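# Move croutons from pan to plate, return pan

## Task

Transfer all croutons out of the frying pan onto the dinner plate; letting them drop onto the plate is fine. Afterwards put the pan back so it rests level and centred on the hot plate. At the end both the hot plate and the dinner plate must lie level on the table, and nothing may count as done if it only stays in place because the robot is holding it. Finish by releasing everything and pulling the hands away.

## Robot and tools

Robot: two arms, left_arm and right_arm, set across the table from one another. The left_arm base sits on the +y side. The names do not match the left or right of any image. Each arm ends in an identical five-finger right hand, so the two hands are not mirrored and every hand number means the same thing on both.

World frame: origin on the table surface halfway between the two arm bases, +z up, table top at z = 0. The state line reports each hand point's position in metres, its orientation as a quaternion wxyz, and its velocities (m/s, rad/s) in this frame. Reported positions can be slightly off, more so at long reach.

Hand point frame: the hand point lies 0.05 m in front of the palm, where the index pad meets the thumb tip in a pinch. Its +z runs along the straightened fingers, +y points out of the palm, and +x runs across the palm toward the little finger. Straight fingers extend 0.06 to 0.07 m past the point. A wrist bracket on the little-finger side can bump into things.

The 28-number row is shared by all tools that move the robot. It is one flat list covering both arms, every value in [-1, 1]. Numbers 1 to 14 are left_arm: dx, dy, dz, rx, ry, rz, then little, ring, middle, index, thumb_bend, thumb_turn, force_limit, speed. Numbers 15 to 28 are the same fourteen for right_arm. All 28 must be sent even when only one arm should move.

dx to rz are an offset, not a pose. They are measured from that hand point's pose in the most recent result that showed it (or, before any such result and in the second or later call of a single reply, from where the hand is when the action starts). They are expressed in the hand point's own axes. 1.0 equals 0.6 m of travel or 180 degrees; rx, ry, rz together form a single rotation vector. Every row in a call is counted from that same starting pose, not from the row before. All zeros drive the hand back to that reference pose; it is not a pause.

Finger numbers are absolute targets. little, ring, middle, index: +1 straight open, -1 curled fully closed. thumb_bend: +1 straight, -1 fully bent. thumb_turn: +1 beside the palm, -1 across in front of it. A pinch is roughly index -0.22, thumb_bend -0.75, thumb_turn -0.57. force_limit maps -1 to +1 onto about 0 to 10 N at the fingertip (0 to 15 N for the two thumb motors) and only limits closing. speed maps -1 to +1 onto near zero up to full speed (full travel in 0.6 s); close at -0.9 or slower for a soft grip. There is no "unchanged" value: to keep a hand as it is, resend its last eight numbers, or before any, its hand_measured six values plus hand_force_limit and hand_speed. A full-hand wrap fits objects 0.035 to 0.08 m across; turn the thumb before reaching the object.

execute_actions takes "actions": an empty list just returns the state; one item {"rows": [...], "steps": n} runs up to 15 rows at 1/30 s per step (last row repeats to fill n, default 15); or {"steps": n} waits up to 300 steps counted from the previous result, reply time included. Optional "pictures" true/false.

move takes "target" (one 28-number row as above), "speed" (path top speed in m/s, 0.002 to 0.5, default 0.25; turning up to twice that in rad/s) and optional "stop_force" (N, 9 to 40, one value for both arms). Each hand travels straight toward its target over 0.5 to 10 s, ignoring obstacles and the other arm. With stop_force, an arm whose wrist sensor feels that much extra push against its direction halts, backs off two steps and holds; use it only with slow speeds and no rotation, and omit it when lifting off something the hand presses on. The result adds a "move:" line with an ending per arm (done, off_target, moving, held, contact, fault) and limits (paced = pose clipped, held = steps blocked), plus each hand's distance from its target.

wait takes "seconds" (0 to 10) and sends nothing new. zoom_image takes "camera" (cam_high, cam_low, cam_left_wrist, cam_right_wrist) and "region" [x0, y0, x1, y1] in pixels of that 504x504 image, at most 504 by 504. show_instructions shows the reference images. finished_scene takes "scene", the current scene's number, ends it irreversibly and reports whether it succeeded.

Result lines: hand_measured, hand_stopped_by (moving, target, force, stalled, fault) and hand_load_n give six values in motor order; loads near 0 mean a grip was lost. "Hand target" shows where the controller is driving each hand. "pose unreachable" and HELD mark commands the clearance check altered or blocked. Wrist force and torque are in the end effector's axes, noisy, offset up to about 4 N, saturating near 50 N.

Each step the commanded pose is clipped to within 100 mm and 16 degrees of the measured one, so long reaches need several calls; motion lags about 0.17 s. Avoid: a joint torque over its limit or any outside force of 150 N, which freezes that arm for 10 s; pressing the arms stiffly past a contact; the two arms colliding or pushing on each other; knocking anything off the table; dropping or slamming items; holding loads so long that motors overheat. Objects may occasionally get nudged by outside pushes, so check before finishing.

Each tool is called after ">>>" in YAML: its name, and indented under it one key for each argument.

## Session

>>> show_instructions:

>>> execute_actions:
  actions: []

Reference images for this scene: FIVE-FINGER HAND page 1.

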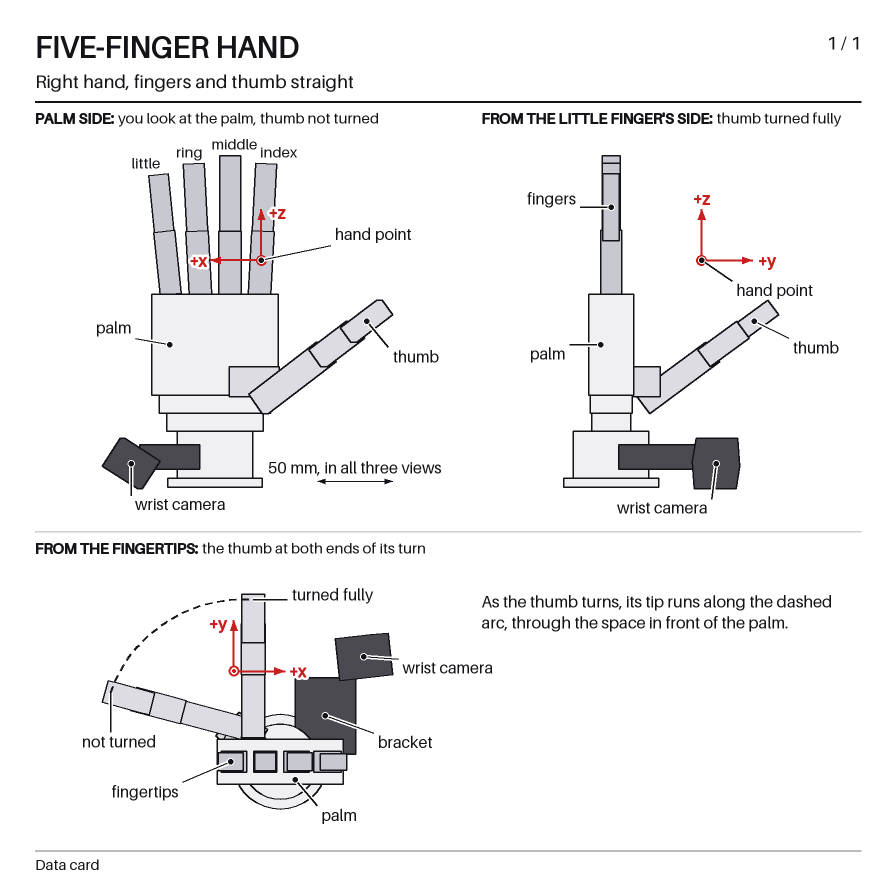

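Scene clock: 0.00 s of 6600.00 s.
left_arm: end_effector_position=(+0.3050, +0.5156, +0.4739) hand_measured=(+1.000, +1.000, +1.000, +1.000, +1.000, +1.000) hand_load_n=(+0.0, +0.0, +0.0, +0.0, +0.0, +0.0) hand_stopped_by=(target, target, target, target, target, target) hand_force_limit=0.00 hand_speed=-0.80 end_effector_quat_wxyz=(+0.004, +0.336, +0.942, -0.001) end_effector_velocity=(+0.000, -0.000, -0.000) end_effector_angular_velocity=(-0.000, +0.001, +0.000) | right_arm: end_effector_position=(+0.1327, -0.2691, +0.4810) hand_measured=(+1.000, +1.000, +1.000, +1.000, +1.000, +1.000) hand_load_n=(+0.0, +0.0, +0.0, +0.0, +0.0, +0.0) hand_stopped_by=(target, target, target, target, target, target) hand_force_limit=0.00 hand_speed=-0.80 end_effector_quat_wxyz=(+0.020, -0.324, +0.946, +0.006) end_effector_velocity=(-0.000, -0.000, +0.000) end_effector_angular_velocity=(-0.000, -0.001, -0.002)
Joint positions: left_arm=[ 0.575 -1.696  1.329  1.929  1.568 -1.892] | right_arm=[-1.183 -1.728  1.332  1.927  1.558 -1.901]
Joint velocities: left_arm=[ 0.001  0.001 -0.    -0.001  0.001  0.001] | right_arm=[-0.    -0.001 -0.     0.001  0.     0.002]
Joint torques (N m, as the arm reports them, + toward a larger angle): no reading
Wrist force (N, on the end effector, along its own x y z axes, offset not removed): no reading
Wrist torque (N m, same axes, about the end effector's origin, offset not removed): no reading
Hand target (left_arm): +0.305, +0.516, +0.474; +0.004, +0.336, +0.942, -0.001
Hand target (right_arm): +0.133, -0.269, +0.481; +0.020, -0.324, +0.946, +0.006
camera_calibration (this result's frames):
cam_left_wrist: T_world_to_cam=[[0.687898, 0.725721, -0.0112172, -0.579553], [0.611792, -0.571452, 0.546949, -0.149052], [0.390522, -0.383107, -0.837091, 0.601689], [0, 0, 0, 1]] pos_world=[0.254889, 0.565929, 0.578691]
cam_right_wrist: T_world_to_cam=[[-0.492846, 0.870092, 0.00655464, 0.304536], [0.74864, 0.420189, 0.512816, -0.229417], [0.443443, 0.257646, -0.858474, 0.552388], [0, 0, 0, 1]] pos_world=[0.076888, -0.310897, 0.589863]

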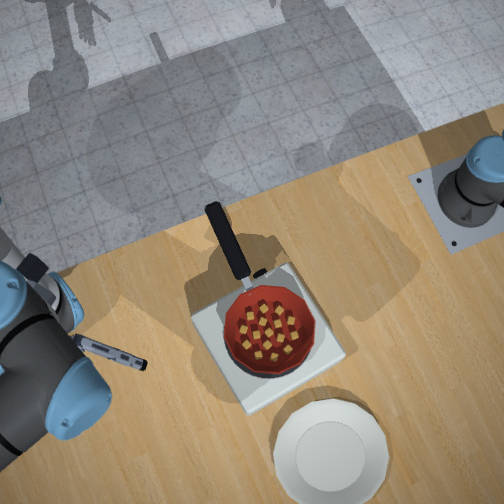

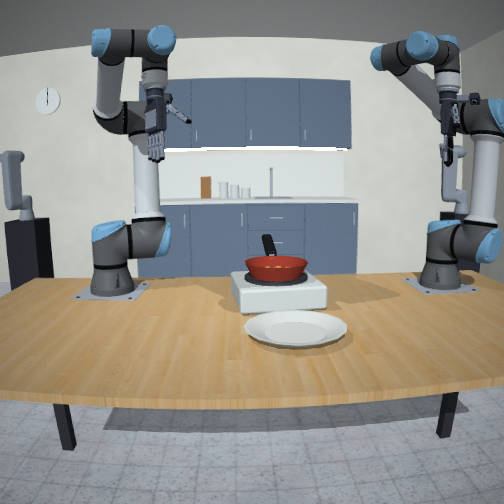

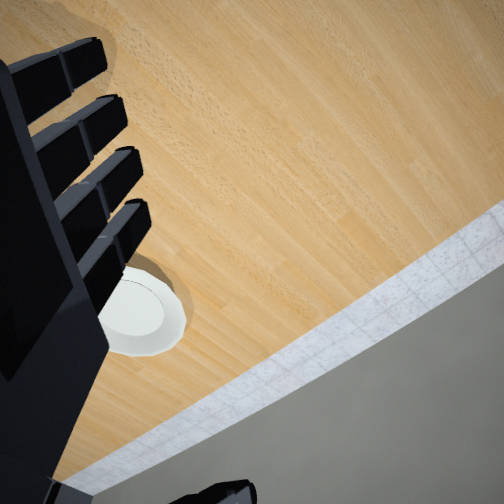

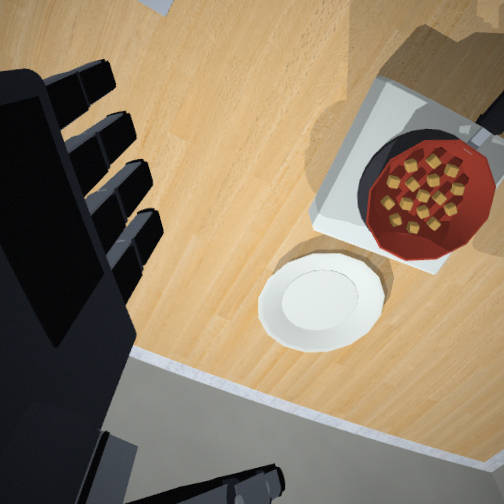

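>>> move:
  target: [0.061,-0.813,0.5225,0.486,-0.119,-0.221,1,1,1,1,1,-1,1,0.3,0.333,0.005,0,0,0,0,1,1,1,1,1,1,0,-0.8]
  speed: 0.35

Scene clock: 40.90 s of 6600.00 s.
left_arm: end_effector_position=(-0.0305, +0.1600, +0.1594) hand_measured=(+1.000, +1.000, +1.000, +1.000, +1.000, -1.000) hand_load_n=(+0.0, +0.0, +0.0, +0.0, +0.0, +0.0) hand_stopped_by=(target, target, target, target, target, target) hand_force_limit=1.00 hand_speed=0.30 end_effector_quat_wxyz=(+0.070, +0.065, -0.717, +0.691) end_effector_velocity=(-0.000, -0.000, -0.001) end_effector_angular_velocity=(-0.001, -0.003, +0.001) | right_arm: end_effector_position=(-0.0271, -0.3875, +0.4722) hand_measured=(+1.000, +1.000, +1.000, +1.000, +1.000, +1.000) hand_load_n=(+0.0, +0.0, +0.0, +0.0, +0.0, +0.0) hand_stopped_by=(target, target, target, target, target, target) hand_force_limit=0.00 hand_speed=-0.80 end_effector_quat_wxyz=(-0.001, -0.323, +0.940, -0.110) end_effector_velocity=(-0.001, -0.000, -0.000) end_effector_angular_velocity=(+0.007, -0.035, -0.010)
Joint positions: left_arm=[-1.025 -1.975  2.572 -0.527  0.546 -3.393] | right_arm=[-1.34  -2.148  1.566  2.121  1.789 -2.064]
Joint velocities: left_arm=[-0.002  0.003  0.002 -0.006 -0.002  0.004] | right_arm=[ 0.112  0.01  -0.005 -0.014  0.003  0.125]
Joint torques (N m, as the arm reports them, + toward a larger angle): left_arm=[-7.94  5.96 -9.9  -2.68 -2.12  2.05] | right_arm=[ 12.8   19.68 -27.52   0.13   3.43   2.38]
Wrist force (N, on the end effector, along its own x y z axes, offset not removed): left_arm=[1.2 -0.4 -1.2] | right_arm=[0.8 -4.0 2.9]
Wrist torque (N m, same axes, about the end effector's origin, offset not removed): left_arm=[-0.09 -0.06 0.13] | right_arm=[-1.10 -0.10 0.02]
Hand target (left_arm): -0.030, +0.160, +0.159; -0.070, -0.065, +0.717, -0.691
Hand target (right_arm): -0.027, -0.388, +0.472; +0.001, -0.322, +0.940, -0.110
Off the commanded pose (left_arm): 0.001 m, 0 deg.
Off the commanded pose (right_arm): 0.002 m, 14 deg.
After step 90, 34.13 s passed at rest.
move: off_target (right_arm); limits=paced
camera_calibration (this result's frames):
cam_left_wrist: T_world_to_cam=[[-0.118583, 0.0248805, -0.992632, 0.149801], [0.840378, 0.534975, -0.086985, -0.0440648], [0.528869, -0.844501, -0.0843481, 0.291231], [0, 0, 0, 1]] pos_world=[-0.0992283, 0.265792, 0.16943]
cam_right_wrist: T_world_to_cam=[[-0.4871, 0.847165, -0.212239, 0.423512], [0.733684, 0.528764, 0.426751, 0.026742], [0.473753, 0.0521543, -0.879112, 0.577165], [0, 0, 0, 1]] pos_world=[-0.0867613, -0.403026, 0.585867]

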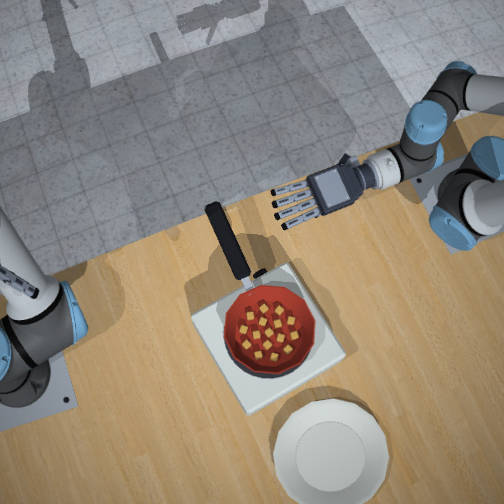

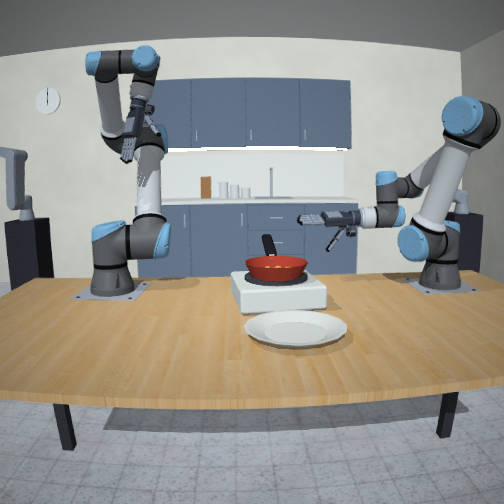

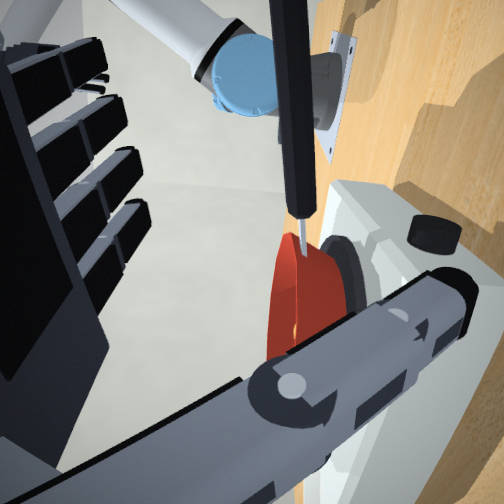

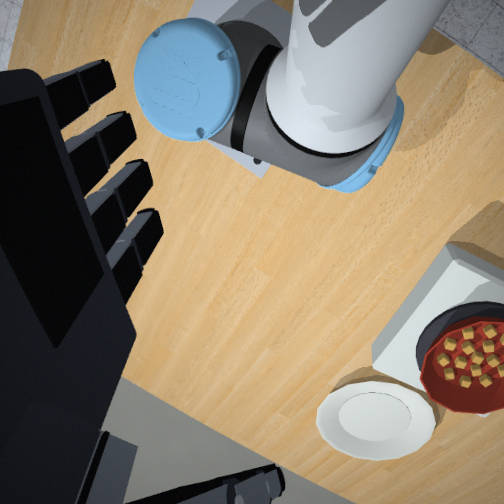

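>>> zoom_image:
  camera: "cam_low"
  region: [200,200,360,320]

Region (200, 200, 360, 320) of cam_low's 504x504 image, scaled by 3.150, with more detail than that image has; it fills the top 378 rows of this view, and the rest is white.

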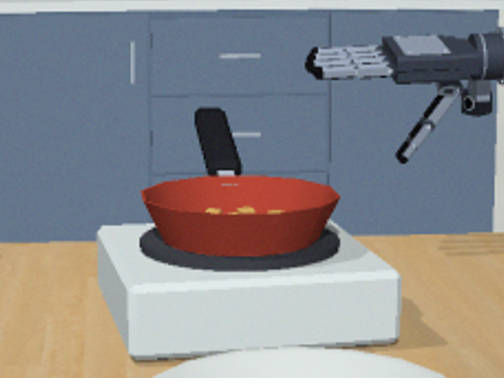

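>>> move:
  target: [-0.016,0.079,0.15,0,0,0,1,1,1,1,1,-1,1,0.3,0,0,0,0,0,0,1,1,1,1,1,1,0,-0.8]
  speed: 0.2

>>> zoom_image:
  camera: "cam_low"
  region: [200,200,360,320]

Scene clock: 54.37 s of 6600.00 s.
left_arm: end_effector_position=(-0.0308, +0.0720, +0.1079) hand_measured=(+1.000, +1.000, +1.000, +1.000, +1.000, -1.000) hand_load_n=(+0.0, +0.0, +0.0, +0.0, +0.0, +0.0) hand_stopped_by=(target, target, target, target, target, target) hand_force_limit=1.00 hand_speed=0.30 end_effector_quat_wxyz=(+0.070, +0.065, -0.717, +0.691) end_effector_velocity=(-0.000, -0.002, -0.002) end_effector_angular_velocity=(+0.000, -0.000, -0.003) | right_arm: end_effector_position=(-0.0271, -0.3876, +0.4722) hand_measured=(+1.000, +1.000, +1.000, +1.000, +1.000, +1.000) hand_load_n=(+0.0, +0.0, +0.0, +0.0, +0.0, +0.0) hand_stopped_by=(target, target, target, target, target, target) hand_force_limit=0.00 hand_speed=-0.80 end_effector_quat_wxyz=(-0.001, -0.323, +0.940, -0.110) end_effector_velocity=(+0.000, -0.000, -0.000) end_effector_angular_velocity=(-0.001, +0.001, -0.001)
Joint positions: left_arm=[-0.691 -1.542  2.436 -0.848  0.879 -3.363] | right_arm=[-1.323 -2.144  1.566  2.12   1.789 -2.046]
Joint velocities: left_arm=[ 0.007  0.009 -0.003 -0.006  0.01   0.001] | right_arm=[-0.001  0.     0.     0.001  0.001  0.   ]
Joint torques (N m, as the arm reports them, + toward a larger angle): left_arm=[  6.79  -7.88 -22.21  -3.13   1.82   1.97] | right_arm=[-11.77  19.86  -4.81   3.38   3.07  -2.15]
Wrist force (N, on the end effector, along its own x y z axes, offset not removed): left_arm=[1.3 -1.5 -1.8] | right_arm=[1.2 1.6 1.3]
Wrist torque (N m, same axes, about the end effector's origin, offset not removed): left_arm=[-0.24 -0.07 -0.01] | right_arm=[0.07 -0.31 0.30]
Hand target (left_arm): -0.031, +0.072, +0.108; -0.070, -0.065, +0.717, -0.691
Hand target (right_arm): -0.027, -0.388, +0.472; -0.001, -0.323, +0.940, -0.110
Off the commanded pose (left_arm): 0.000 m, 0 deg.
Off the commanded pose (right_arm): 0.000 m, 0 deg.
After step 90, 9.17 s passed at rest.
move: done
camera_calibration (this result's frames):
cam_left_wrist: T_world_to_cam=[[-0.118522, 0.0248508, -0.99264, 0.100868], [0.840279, 0.535139, -0.0869327, -0.00119834], [0.52904, -0.844399, -0.0843073, 0.212676], [0, 0, 0, 1]] pos_world=[-0.0995522, 0.177718, 0.117951]
cam_right_wrist: T_world_to_cam=[[-0.487142, 0.847161, -0.212159, 0.423496], [0.733678, 0.528763, 0.426763, 0.0267509], [0.473719, 0.0522382, -0.879126, 0.577203], [0, 0, 0, 1]] pos_world=[-0.0867558, -0.403066, 0.585866]

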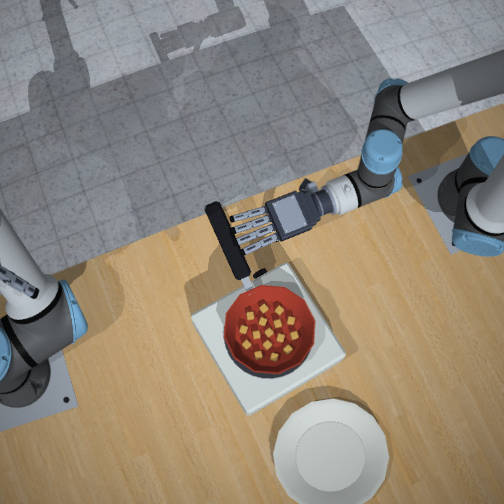

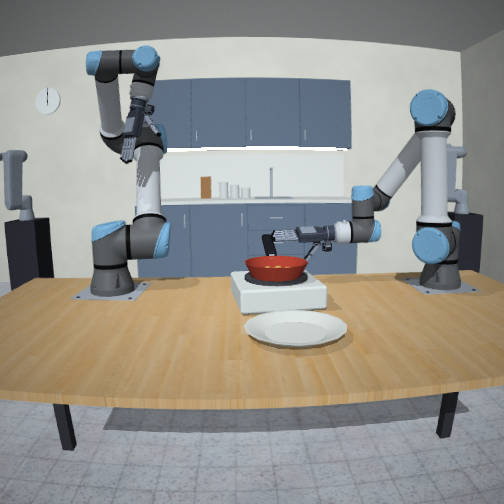

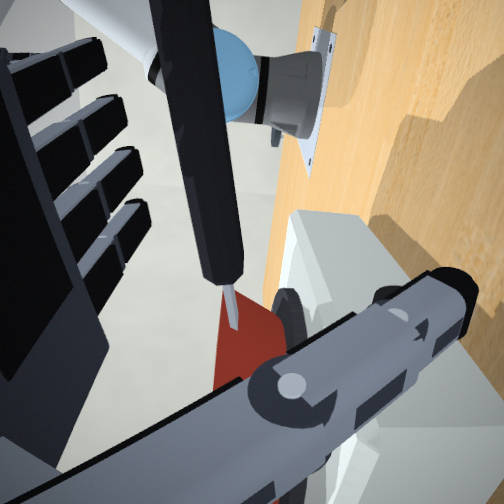

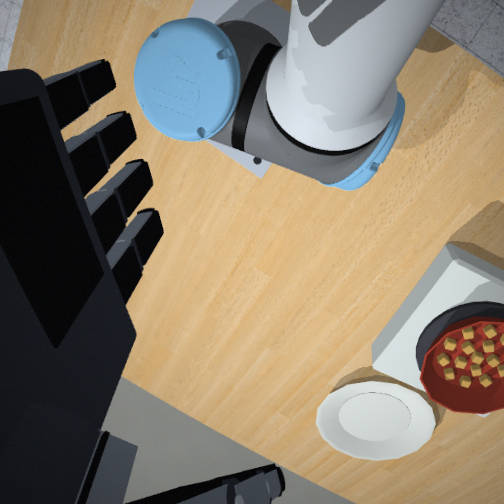

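Region (200, 200, 360, 320) of cam_low's 504x504 image, scaled by 3.150, with more detail than that image has; it fills the top 378 rows of this view, and the rest is white.

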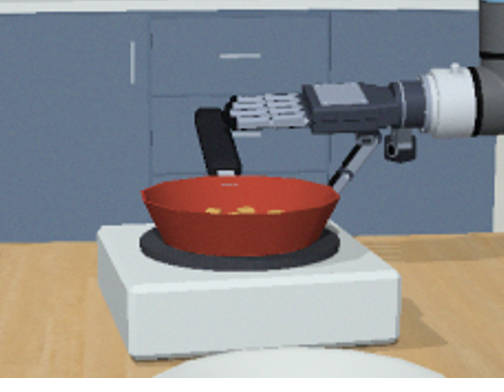

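>>> move:
  target: [0.004,-0.023,0,0,0,0,1,1,1,1,1,-1,1,0.3,0,0,0,0,0,0,1,1,1,1,1,1,0,-0.8]
  speed: 0.1

>>> move:
  target: [0,0.004,0.2,0,0,0,1,1,1,1,1,-1,1,0.3,0,0,0,0,0,0,1,1,1,1,1,1,0,-0.8]
  speed: 0.1
  stop_force: 10

>>> zoom_image:
  camera: "cam_low"
  region: [200,200,360,320]

Scene clock: 63.17 s of 6600.00 s.
left_arm: end_effector_position=(-0.0305, +0.0715, +0.1216) hand_measured=(+1.000, +1.000, +1.000, +1.000, +1.000, -1.000) hand_load_n=(+0.0, +0.0, +0.0, +0.0, +0.0, +0.0) hand_stopped_by=(target, target, target, target, target, target) hand_force_limit=1.00 hand_speed=0.30 end_effector_quat_wxyz=(+0.070, +0.065, -0.717, +0.691) end_effector_velocity=(-0.000, -0.001, +0.003) end_effector_angular_velocity=(-0.000, +0.000, +0.000) | right_arm: end_effector_position=(-0.0270, -0.3876, +0.4722) hand_measured=(+1.000, +1.000, +1.000, +1.000, +1.000, +1.000) hand_load_n=(+0.0, +0.0, +0.0, +0.0, +0.0, +0.0) hand_stopped_by=(target, target, target, target, target, target) hand_force_limit=0.00 hand_speed=-0.80 end_effector_quat_wxyz=(-0.001, -0.323, +0.940, -0.110) end_effector_velocity=(+0.000, +0.000, -0.000) end_effector_angular_velocity=(-0.000, +0.001, -0.002)
Joint positions: left_arm=[-0.689 -1.578  2.42  -0.795  0.881 -3.363] | right_arm=[-1.323 -2.144  1.566  2.12   1.789 -2.046]
Joint velocities: left_arm=[-0.    -0.007 -0.006  0.013 -0.    -0.   ] | right_arm=[ 0.     0.001  0.    -0.     0.     0.002]
Joint torques (N m, as the arm reports them, + toward a larger angle): left_arm=[  7.12 -19.39 -21.63   0.18   1.59  -1.81] | right_arm=[-7.63 -3.31 -3.82  3.4   1.96 -2.  ]
Wrist force (N, on the end effector, along its own x y z axes, offset not removed): left_arm=[0.4 -2.2 -1.9] | right_arm=[0.2 1.7 -2.7]
Wrist torque (N m, same axes, about the end effector's origin, offset not removed): left_arm=[-0.29 0.12 0.03] | right_arm=[0.43 0.02 -0.07]
Hand target (left_arm): -0.030, +0.071, +0.122; -0.070, -0.065, +0.717, -0.691
Hand target (right_arm): -0.027, -0.388, +0.472; -0.001, -0.323, +0.940, -0.110
Off the commanded pose (left_arm): 0.000 m, 0 deg.
Off the commanded pose (right_arm): 0.000 m, 0 deg.
After step 90, 5.00 s passed at rest.
move: done
camera_calibration (this result's frames):
cam_left_wrist: T_world_to_cam=[[-0.118244, 0.0247411, -0.992676, 0.114476], [0.840311, 0.535118, -0.0867575, -0.0000013243], [0.529052, -0.844415, -0.0840646, 0.21323], [0, 0, 0, 1]] pos_world=[-0.0992728, 0.177223, 0.131563]
cam_right_wrist: T_world_to_cam=[[-0.487134, 0.847167, -0.212153, 0.4235], [0.733699, 0.528755, 0.426737, 0.0267527], [0.473694, 0.052222, -0.87914, 0.577198], [0, 0, 0, 1]] pos_world=[-0.0867422, -0.403063, 0.585868]

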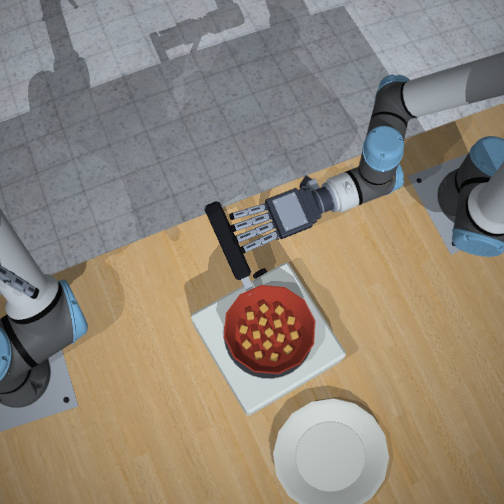

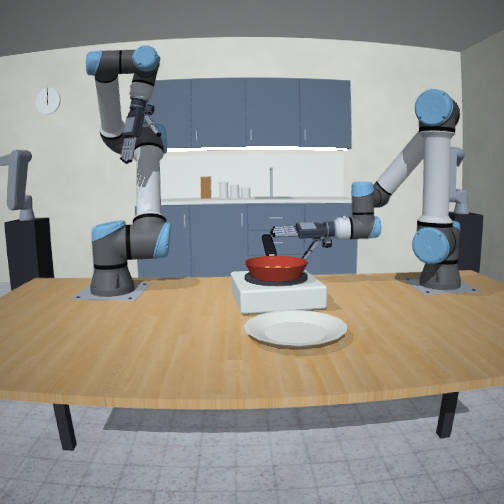

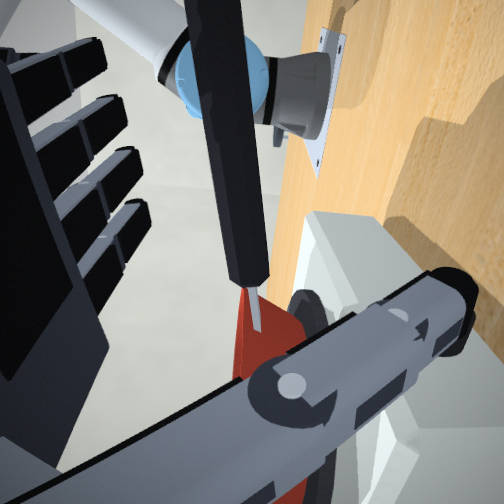

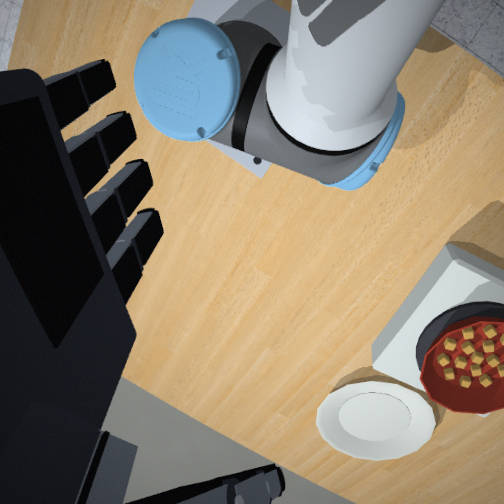

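Scene clock: 64.93 s of 6600.00 s.
left_arm: end_effector_position=(-0.0318, -0.0481, +0.1150) hand_measured=(+1.000, +1.000, +1.000, +1.000, +1.000, -1.000) hand_load_n=(+0.0, +0.0, +0.0, +0.0, +0.0, +0.0) hand_stopped_by=(target, target, target, target, target, target) hand_force_limit=1.00 hand_speed=0.30 end_effector_quat_wxyz=(+0.070, +0.065, -0.717, +0.691) end_effector_velocity=(+0.001, -0.003, -0.001) end_effector_angular_velocity=(+0.001, -0.001, -0.000) | right_arm: end_effector_position=(-0.0271, -0.3876, +0.4722) hand_measured=(+1.000, +1.000, +1.000, +1.000, +1.000, +1.000) hand_load_n=(+0.0, +0.0, +0.0, +0.0, +0.0, +0.0) hand_stopped_by=(target, target, target, target, target, target) hand_force_limit=0.00 hand_speed=-0.80 end_effector_quat_wxyz=(-0.001, -0.323, +0.940, -0.110) end_effector_velocity=(-0.000, +0.000, -0.000) end_effector_angular_velocity=(+0.000, -0.000, +0.001)
Joint positions: left_arm=[-0.481 -1.298  2.105 -0.767  1.089 -3.352] | right_arm=[-1.323 -2.144  1.566  2.12   1.789 -2.046]
Joint velocities: left_arm=[ 0.005  0.006 -0.007  0.002  0.005  0.   ] | right_arm=[ 0.    -0.001  0.    -0.    -0.    -0.001]
Joint torques (N m, as the arm reports them, + toward a larger angle): left_arm=[  8.   -19.47 -23.22   0.08   1.61   1.67] | right_arm=[-8.76 -1.08 -4.05  3.24  2.07 -2.01]
Wrist force (N, on the end effector, along its own x y z axes, offset not removed): left_arm=[0.3 -0.9 -0.9] | right_arm=[3.5 -2.0 -0.2]
Wrist torque (N m, same axes, about the end effector's origin, offset not removed): left_arm=[-0.17 0.11 0.01] | right_arm=[-0.33 -0.70 0.11]
Hand target (left_arm): -0.032, -0.048, +0.115; -0.070, -0.065, +0.717, -0.691
Hand target (right_arm): -0.027, -0.388, +0.472; -0.001, -0.323, +0.940, -0.110
Off the commanded pose (left_arm): 0.000 m, 0 deg.
Off the commanded pose (right_arm): 0.000 m, 0 deg.
move: done
camera_calibration (this result's frames):
cam_left_wrist: T_world_to_cam=[[-0.118172, 0.0246443, -0.992687, 0.110738], [0.840303, 0.535132, -0.0867465, 0.0645306], [0.529081, -0.844409, -0.0839462, 0.112459], [0, 0, 0, 1]] pos_world=[-0.100639, 0.0577003, 0.124967]
cam_right_wrist: T_world_to_cam=[[-0.487134, 0.847166, -0.212154, 0.4235], [0.733697, 0.528755, 0.426739, 0.0267525], [0.473697, 0.0522226, -0.879138, 0.577198], [0, 0, 0, 1]] pos_world=[-0.0867435, -0.403063, 0.585867]

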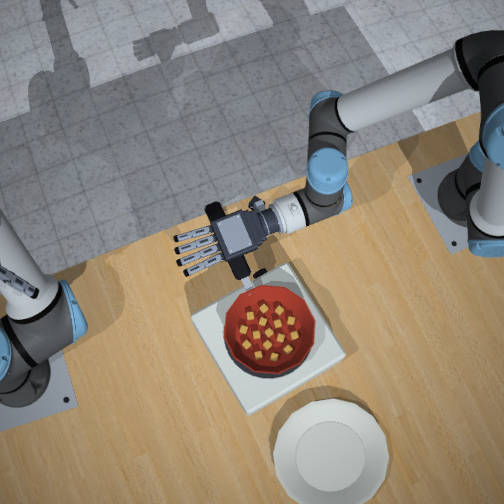

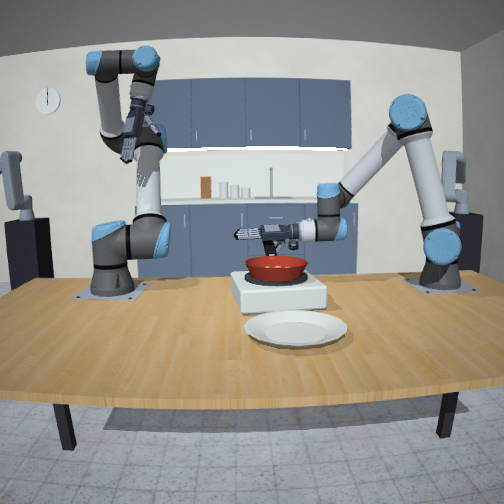

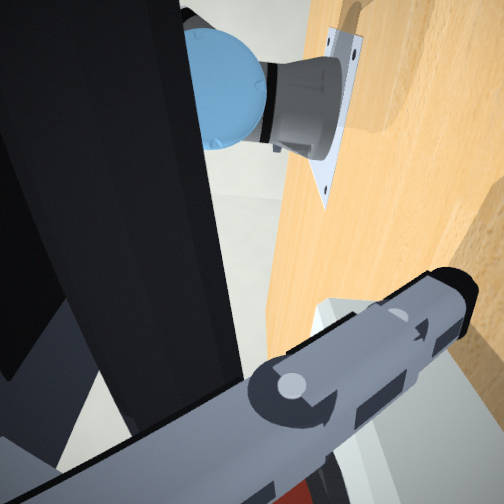

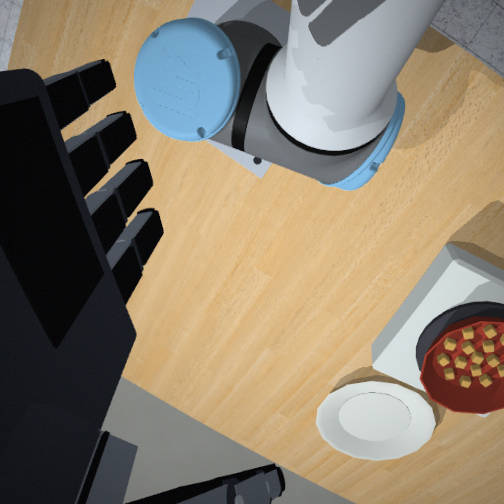

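Region (200, 200, 360, 320) of cam_low's 504x504 image, scaled by 3.150, with more detail than that image has; it fills the top 378 rows of this view, and the rest is white.

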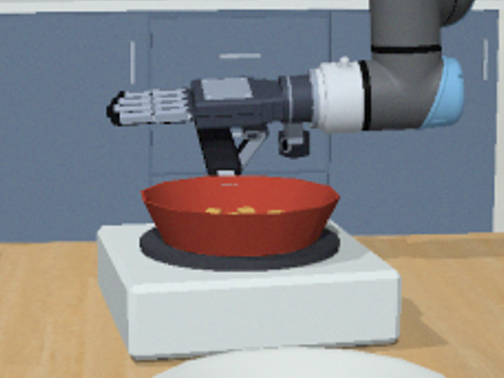

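>>> move:
  target: [-0.01,0.05,0,0,0,0,1,1,1,1,1,-1,1,0.3,0,0,0,0,0,0,1,1,1,1,1,1,0,-0.8]
  speed: 0.015
  stop_force: 9

Scene clock: 78.90 s of 6600.00 s.
left_arm: end_effector_position=(-0.0316, -0.0470, +0.0848) hand_measured=(+1.000, +1.000, +1.000, +1.000, +1.000, -1.000) hand_load_n=(+0.0, +0.0, +0.0, +0.0, +0.0, +0.0) hand_stopped_by=(target, target, target, target, target, target) hand_force_limit=1.00 hand_speed=0.30 end_effector_quat_wxyz=(+0.070, +0.065, -0.717, +0.691) end_effector_velocity=(+0.001, -0.001, -0.003) end_effector_angular_velocity=(-0.001, +0.001, +0.002) | right_arm: end_effector_position=(-0.0271, -0.3876, +0.4722) hand_measured=(+1.000, +1.000, +1.000, +1.000, +1.000, +1.000) hand_load_n=(+0.0, +0.0, +0.0, +0.0, +0.0, +0.0) hand_stopped_by=(target, target, target, target, target, target) hand_force_limit=0.00 hand_speed=-0.80 end_effector_quat_wxyz=(-0.001, -0.323, +0.940, -0.110) end_effector_velocity=(-0.000, +0.000, +0.000) end_effector_angular_velocity=(+0.002, -0.001, -0.001)
Joint positions: left_arm=[-0.482 -1.238  2.132 -0.854  1.088 -3.352] | right_arm=[-1.323 -2.144  1.566  2.12   1.789 -2.046]
Joint velocities: left_arm=[ 0.002  0.007  0.001 -0.009 -0.    -0.   ] | right_arm=[ 0.    -0.001 -0.    -0.    -0.001  0.001]
Joint torques (N m, as the arm reports them, + toward a larger angle): left_arm=[ -7.71 -19.69  -4.36  -2.71  -2.    -1.56] | right_arm=[-9.06  0.48 -4.43  3.09  1.94 -1.88]
Wrist force (N, on the end effector, along its own x y z axes, offset not removed): left_arm=[2.7 -2.6 -2.2] | right_arm=[2.3 -3.1 -4.4]
Wrist torque (N m, same axes, about the end effector's origin, offset not removed): left_arm=[-0.08 -0.17 0.22] | right_arm=[-0.26 -0.42 0.15]
Hand target (left_arm): -0.032, -0.047, +0.084; -0.070, -0.065, +0.717, -0.691
Hand target (right_arm): -0.027, -0.388, +0.472; -0.001, -0.323, +0.940, -0.110
Off the commanded pose (left_arm): 0.000 m, 0 deg.
Off the commanded pose (right_arm): 0.000 m, 0 deg.
After step 90, 8.67 s passed at rest.
move: done
camera_calibration (this result's frames):
cam_left_wrist: T_world_to_cam=[[-0.118203, 0.0246844, -0.992683, 0.0807384], [0.8403, 0.535135, -0.0867514, 0.0611708], [0.529078, -0.844406, -0.0839969, 0.110704], [0, 0, 0, 1]] pos_world=[-0.100429, 0.0587512, 0.094753]
cam_right_wrist: T_world_to_cam=[[-0.487134, 0.847166, -0.212154, 0.4235], [0.733697, 0.528755, 0.426739, 0.0267525], [0.473697, 0.0522227, -0.879138, 0.577198], [0, 0, 0, 1]] pos_world=[-0.0867435, -0.403063, 0.585867]

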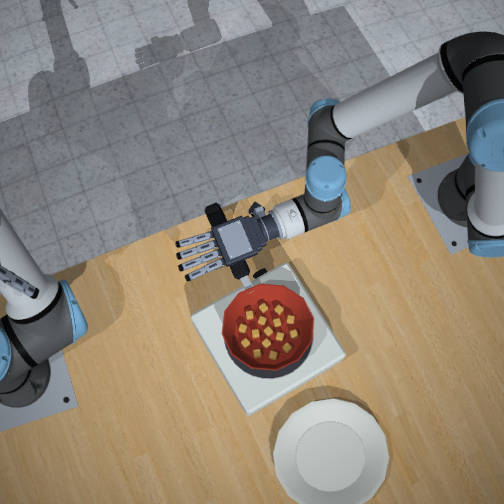

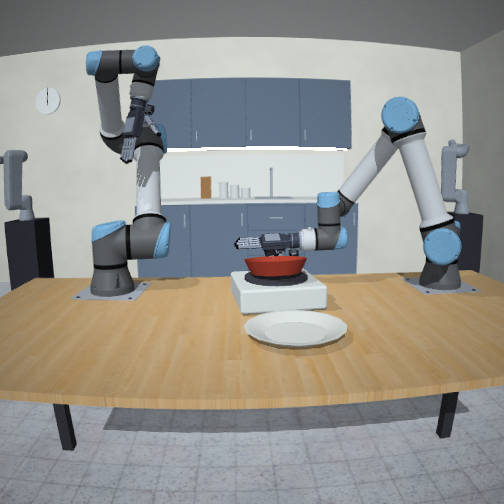

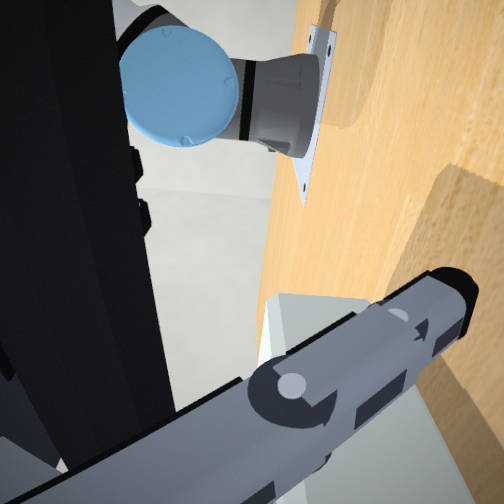

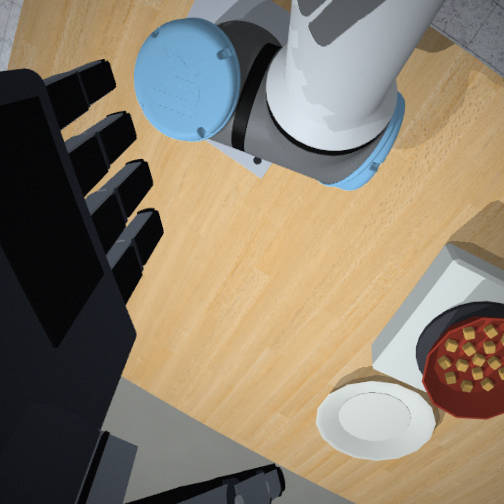

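>>> move:
  target: [0.004,-0.02,0,0,0,0,-1,-1,-1,-1,1,-1,1,0,0,0,0,0,0,0,1,1,1,1,1,1,0,-0.8]
  speed: 0.03

>>> execute_actions:
  actions:
    - {"rows":[[0,0,0,0,0,0,-1,-1,-1,-1,-0.9,-1,1,0,0,0,0,0,0,0,1,1,1,1,1,1,0,-0.8]],"steps":15}

Scene clock: 84.73 s of 6600.00 s.
left_arm: end_effector_position=(-0.0317, -0.0474, +0.0970) hand_measured=(-1.000, -1.000, -1.000, -1.000, +1.000, -1.000) hand_load_n=(+0.0, +0.0, +0.0, +0.0, +0.0, +0.0) hand_stopped_by=(target, target, target, target, target, target) hand_force_limit=1.00 hand_speed=0.00 end_effector_quat_wxyz=(+0.070, +0.065, -0.717, +0.691) end_effector_velocity=(-0.000, -0.000, +0.002) end_effector_angular_velocity=(-0.003, +0.003, -0.000) | right_arm: end_effector_position=(-0.0271, -0.3876, +0.4722) hand_measured=(+1.000, +1.000, +1.000, +1.000, +1.000, +1.000) hand_load_n=(+0.0, +0.0, +0.0, +0.0, +0.0, +0.0) hand_stopped_by=(target, target, target, target, target, target) hand_force_limit=0.00 hand_speed=-0.80 end_effector_quat_wxyz=(-0.001, -0.323, +0.940, -0.110) end_effector_velocity=(+0.000, -0.000, +0.000) end_effector_angular_velocity=(-0.000, -0.001, -0.002)
Joint positions: left_arm=[-0.481 -1.263  2.122 -0.819  1.088 -3.352] | right_arm=[-1.323 -2.144  1.566  2.12   1.789 -2.046]
Joint velocities: left_arm=[ 0.001 -0.002 -0.    -0.     0.001 -0.001] | right_arm=[-0.    -0.    -0.001  0.     0.     0.002]
Joint torques (N m, as the arm reports them, + toward a larger angle): left_arm=[  7.24 -32.32 -21.35   0.07   1.52  -2.12] | right_arm=[-9.22  0.12 -4.78  3.23  1.8  -2.05]
Wrist force (N, on the end effector, along its own x y z axes, offset not removed): left_arm=[0.3 -0.6 -1.4] | right_arm=[-1.0 -1.4 0.0]
Wrist torque (N m, same axes, about the end effector's origin, offset not removed): left_arm=[-0.07 0.12 0.04] | right_arm=[-0.10 0.07 0.00]
Hand target (left_arm): -0.032, -0.047, +0.097; -0.070, -0.065, +0.717, -0.691
Hand target (right_arm): -0.027, -0.388, +0.472; -0.001, -0.323, +0.940, -0.110
Off the commanded pose (left_arm): 0.000 m, 0 deg.
Off the commanded pose (right_arm): 0.000 m, 0 deg.
After step 90, 1.33 s passed at rest.
move: done
camera_calibration (this result's frames):
cam_left_wrist: T_world_to_cam=[[-0.11811, 0.024684, -0.992694, 0.0928982], [0.840312, 0.535129, -0.0866733, 0.0625212], [0.52908, -0.84441, -0.0839463, 0.11141], [0, 0, 0, 1]] pos_world=[-0.10051, 0.0583255, 0.106991]
cam_right_wrist: T_world_to_cam=[[-0.487135, 0.847166, -0.212154, 0.4235], [0.733697, 0.528755, 0.426739, 0.0267525], [0.473697, 0.0522229, -0.879138, 0.577198], [0, 0, 0, 1]] pos_world=[-0.0867435, -0.403063, 0.585867]

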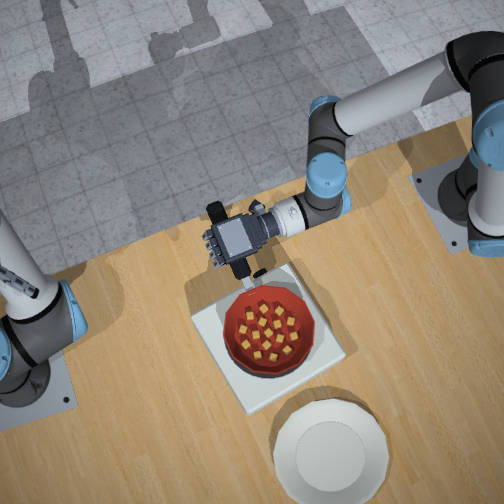

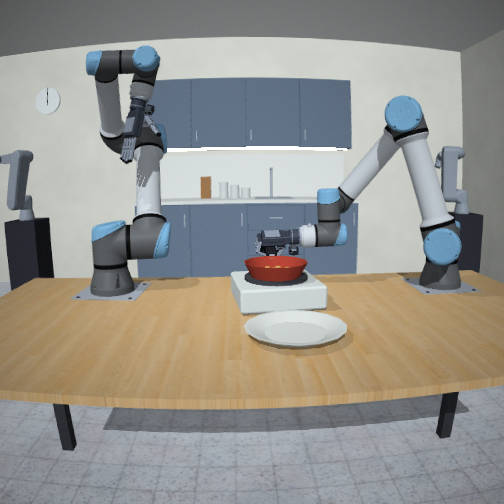

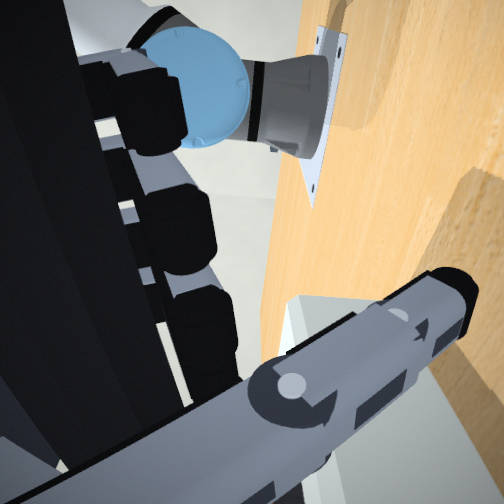

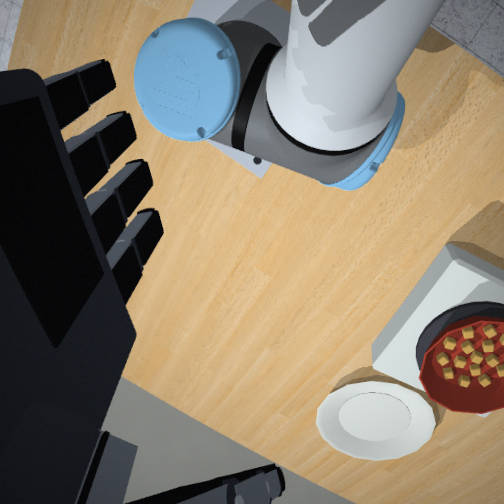

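Scene clock: 85.23 s of 6600.00 s.
left_arm: end_effector_position=(-0.0317, -0.0474, +0.0970) hand_measured=(-1.000, -1.000, -1.000, -1.000, +0.582, -1.000) hand_load_n=(+0.0, +0.0, +0.0, +0.0, +0.0, +0.0) hand_stopped_by=(target, target, target, target, moving, target) hand_force_limit=1.00 hand_speed=0.00 end_effector_quat_wxyz=(+0.070, +0.065, -0.717, +0.691) end_effector_velocity=(+0.001, +0.000, -0.001) end_effector_angular_velocity=(+0.001, -0.001, +0.000) | right_arm: end_effector_position=(-0.0271, -0.3876, +0.4722) hand_measured=(+1.000, +1.000, +1.000, +1.000, +1.000, +1.000) hand_load_n=(+0.0, +0.0, +0.0, +0.0, +0.0, +0.0) hand_stopped_by=(target, target, target, target, target, target) hand_force_limit=0.00 hand_speed=-0.80 end_effector_quat_wxyz=(-0.001, -0.323, +0.940, -0.110) end_effector_velocity=(-0.000, +0.000, +0.000) end_effector_angular_velocity=(+0.001, -0.001, -0.000)
Joint positions: left_arm=[-0.481 -1.263  2.122 -0.819  1.088 -3.352] | right_arm=[-1.323 -2.144  1.566  2.12   1.789 -2.046]
Joint velocities: left_arm=[ 0.001 -0.     0.001  0.     0.001  0.   ] | right_arm=[ 0.    -0.001 -0.001  0.    -0.001  0.   ]
Joint torques (N m, as the arm reports them, + toward a larger angle): left_arm=[  6.49 -32.55 -21.09  -0.04   1.51  -1.92] | right_arm=[-10.38   0.7   -4.27   3.14   2.05  -1.81]
Wrist force (N, on the end effector, along its own x y z axes, offset not removed): left_arm=[0.2 -1.4 -1.6] | right_arm=[0.2 -2.6 -5.1]
Wrist torque (N m, same axes, about the end effector's origin, offset not removed): left_arm=[-0.22 0.05 -0.02] | right_arm=[-0.07 0.30 0.02]
Hand target (left_arm): -0.032, -0.047, +0.097; -0.070, -0.065, +0.717, -0.691
Hand target (right_arm): -0.027, -0.388, +0.472; -0.001, -0.323, +0.940, -0.110
Off the commanded pose (left_arm): 0.000 m, 0 deg.
Off the commanded pose (right_arm): 0.000 m, 0 deg.
Steps of this call (steps 1 to 15: all 15 steps of this action). Readings (end_effector_position | what the end effector reports):
1: left_arm (-0.0317, -0.0474, +0.0970) | right_arm (-0.0271, -0.3876, +0.4722) | left_arm hand_measured=(-1.000, -1.000, -1.000, -1.000, +1.000, -1.000) hand_load_n=(+0.0, +0.0, +0.0, +0.0, +0.0, +0.0) hand_stopped_by=(target, target, target, target, moving, target) hand_force_limit=1.00 hand_speed=0.00 | right_arm hand_measured=(+1.000, +1.000, +1.000, +1.000, +1.000, +1.000) hand_load_n=(+0.0, +0.0, +0.0, +0.0, +0.0, +0.0) hand_stopped_by=(target, target, target, target, target, target) hand_force_limit=0.00 hand_speed=-0.80
2: left_arm (-0.0317, -0.0474, +0.0970) | right_arm (-0.0271, -0.3876, +0.4722) | left_arm hand_measured=(-1.000, -1.000, -1.000, -1.000, +1.000, -1.000) hand_load_n=(+0.0, +0.0, +0.0, +0.0, +0.0, +0.0) hand_stopped_by=(target, target, target, target, moving, target) hand_force_limit=1.00 hand_speed=0.00 | right_arm hand_measured=(+1.000, +1.000, +1.000, +1.000, +1.000, +1.000) hand_load_n=(+0.0, +0.0, +0.0, +0.0, +0.0, +0.0) hand_stopped_by=(target, target, target, target, target, target) hand_force_limit=0.00 hand_speed=-0.80
4: left_arm (-0.0317, -0.0474, +0.0970) | right_arm (-0.0271, -0.3876, +0.4722) | left_arm hand_measured=(-1.000, -1.000, -1.000, -1.000, +0.968, -1.000) hand_load_n=(+0.0, +0.0, +0.0, +0.0, +0.0, +0.0) hand_stopped_by=(target, target, target, target, moving, target) hand_force_limit=1.00 hand_speed=0.00 | right_arm hand_measured=(+1.000, +1.000, +1.000, +1.000, +1.000, +1.000) hand_load_n=(+0.0, +0.0, +0.0, +0.0, +0.0, +0.0) hand_stopped_by=(target, target, target, target, target, target) hand_force_limit=0.00 hand_speed=-0.80
8: left_arm (-0.0317, -0.0474, +0.0970) | right_arm (-0.0271, -0.3876, +0.4722) | left_arm hand_measured=(-1.000, -1.000, -1.000, -1.000, +0.828, -1.000) hand_load_n=(+0.0, +0.0, +0.0, +0.0, +0.0, +0.0) hand_stopped_by=(target, target, target, target, moving, target) hand_force_limit=1.00 hand_speed=0.00 | right_arm hand_measured=(+1.000, +1.000, +1.000, +1.000, +1.000, +1.000) hand_load_n=(+0.0, +0.0, +0.0, +0.0, +0.0, +0.0) hand_stopped_by=(target, target, target, target, target, target) hand_force_limit=0.00 hand_speed=-0.80
15: the state above
camera_calibration (this result's frames):
cam_left_wrist: T_world_to_cam=[[-0.118125, 0.0246841, -0.992692, 0.0928976], [0.84031, 0.53513, -0.0866862, 0.0625231], [0.529079, -0.844409, -0.0839546, 0.111411], [0, 0, 0, 1]] pos_world=[-0.100511, 0.0583254, 0.106992]
cam_right_wrist: T_world_to_cam=[[-0.487135, 0.847166, -0.212154, 0.423499], [0.733697, 0.528755, 0.426739, 0.0267527], [0.473696, 0.0522232, -0.879139, 0.577198], [0, 0, 0, 1]] pos_world=[-0.0867435, -0.403063, 0.585867]

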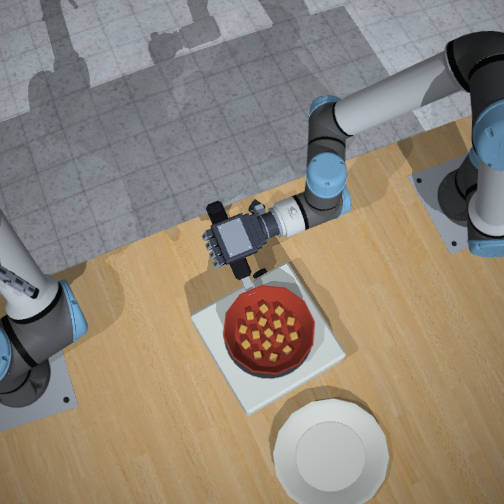

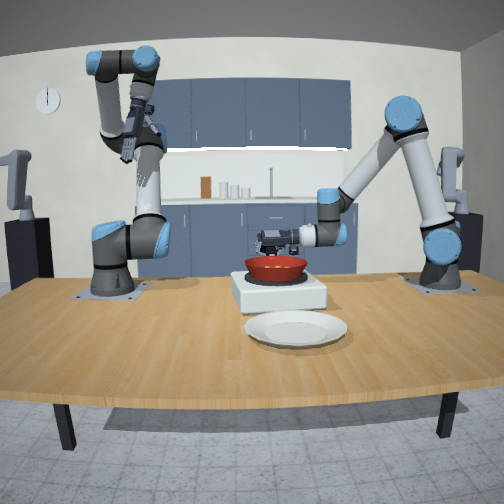

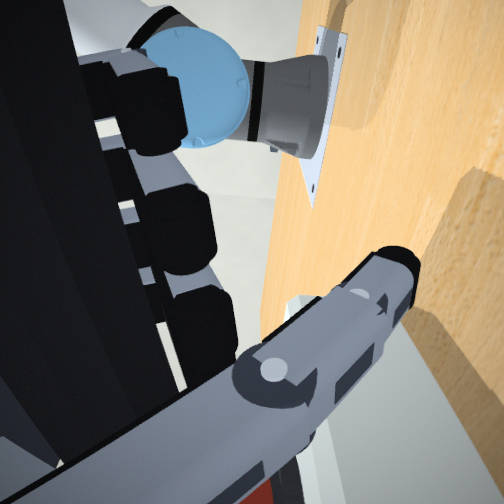

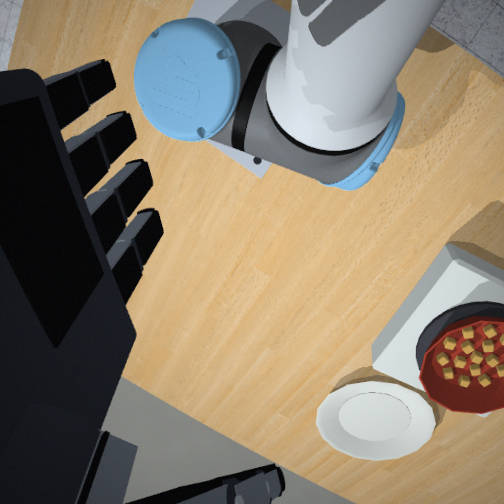

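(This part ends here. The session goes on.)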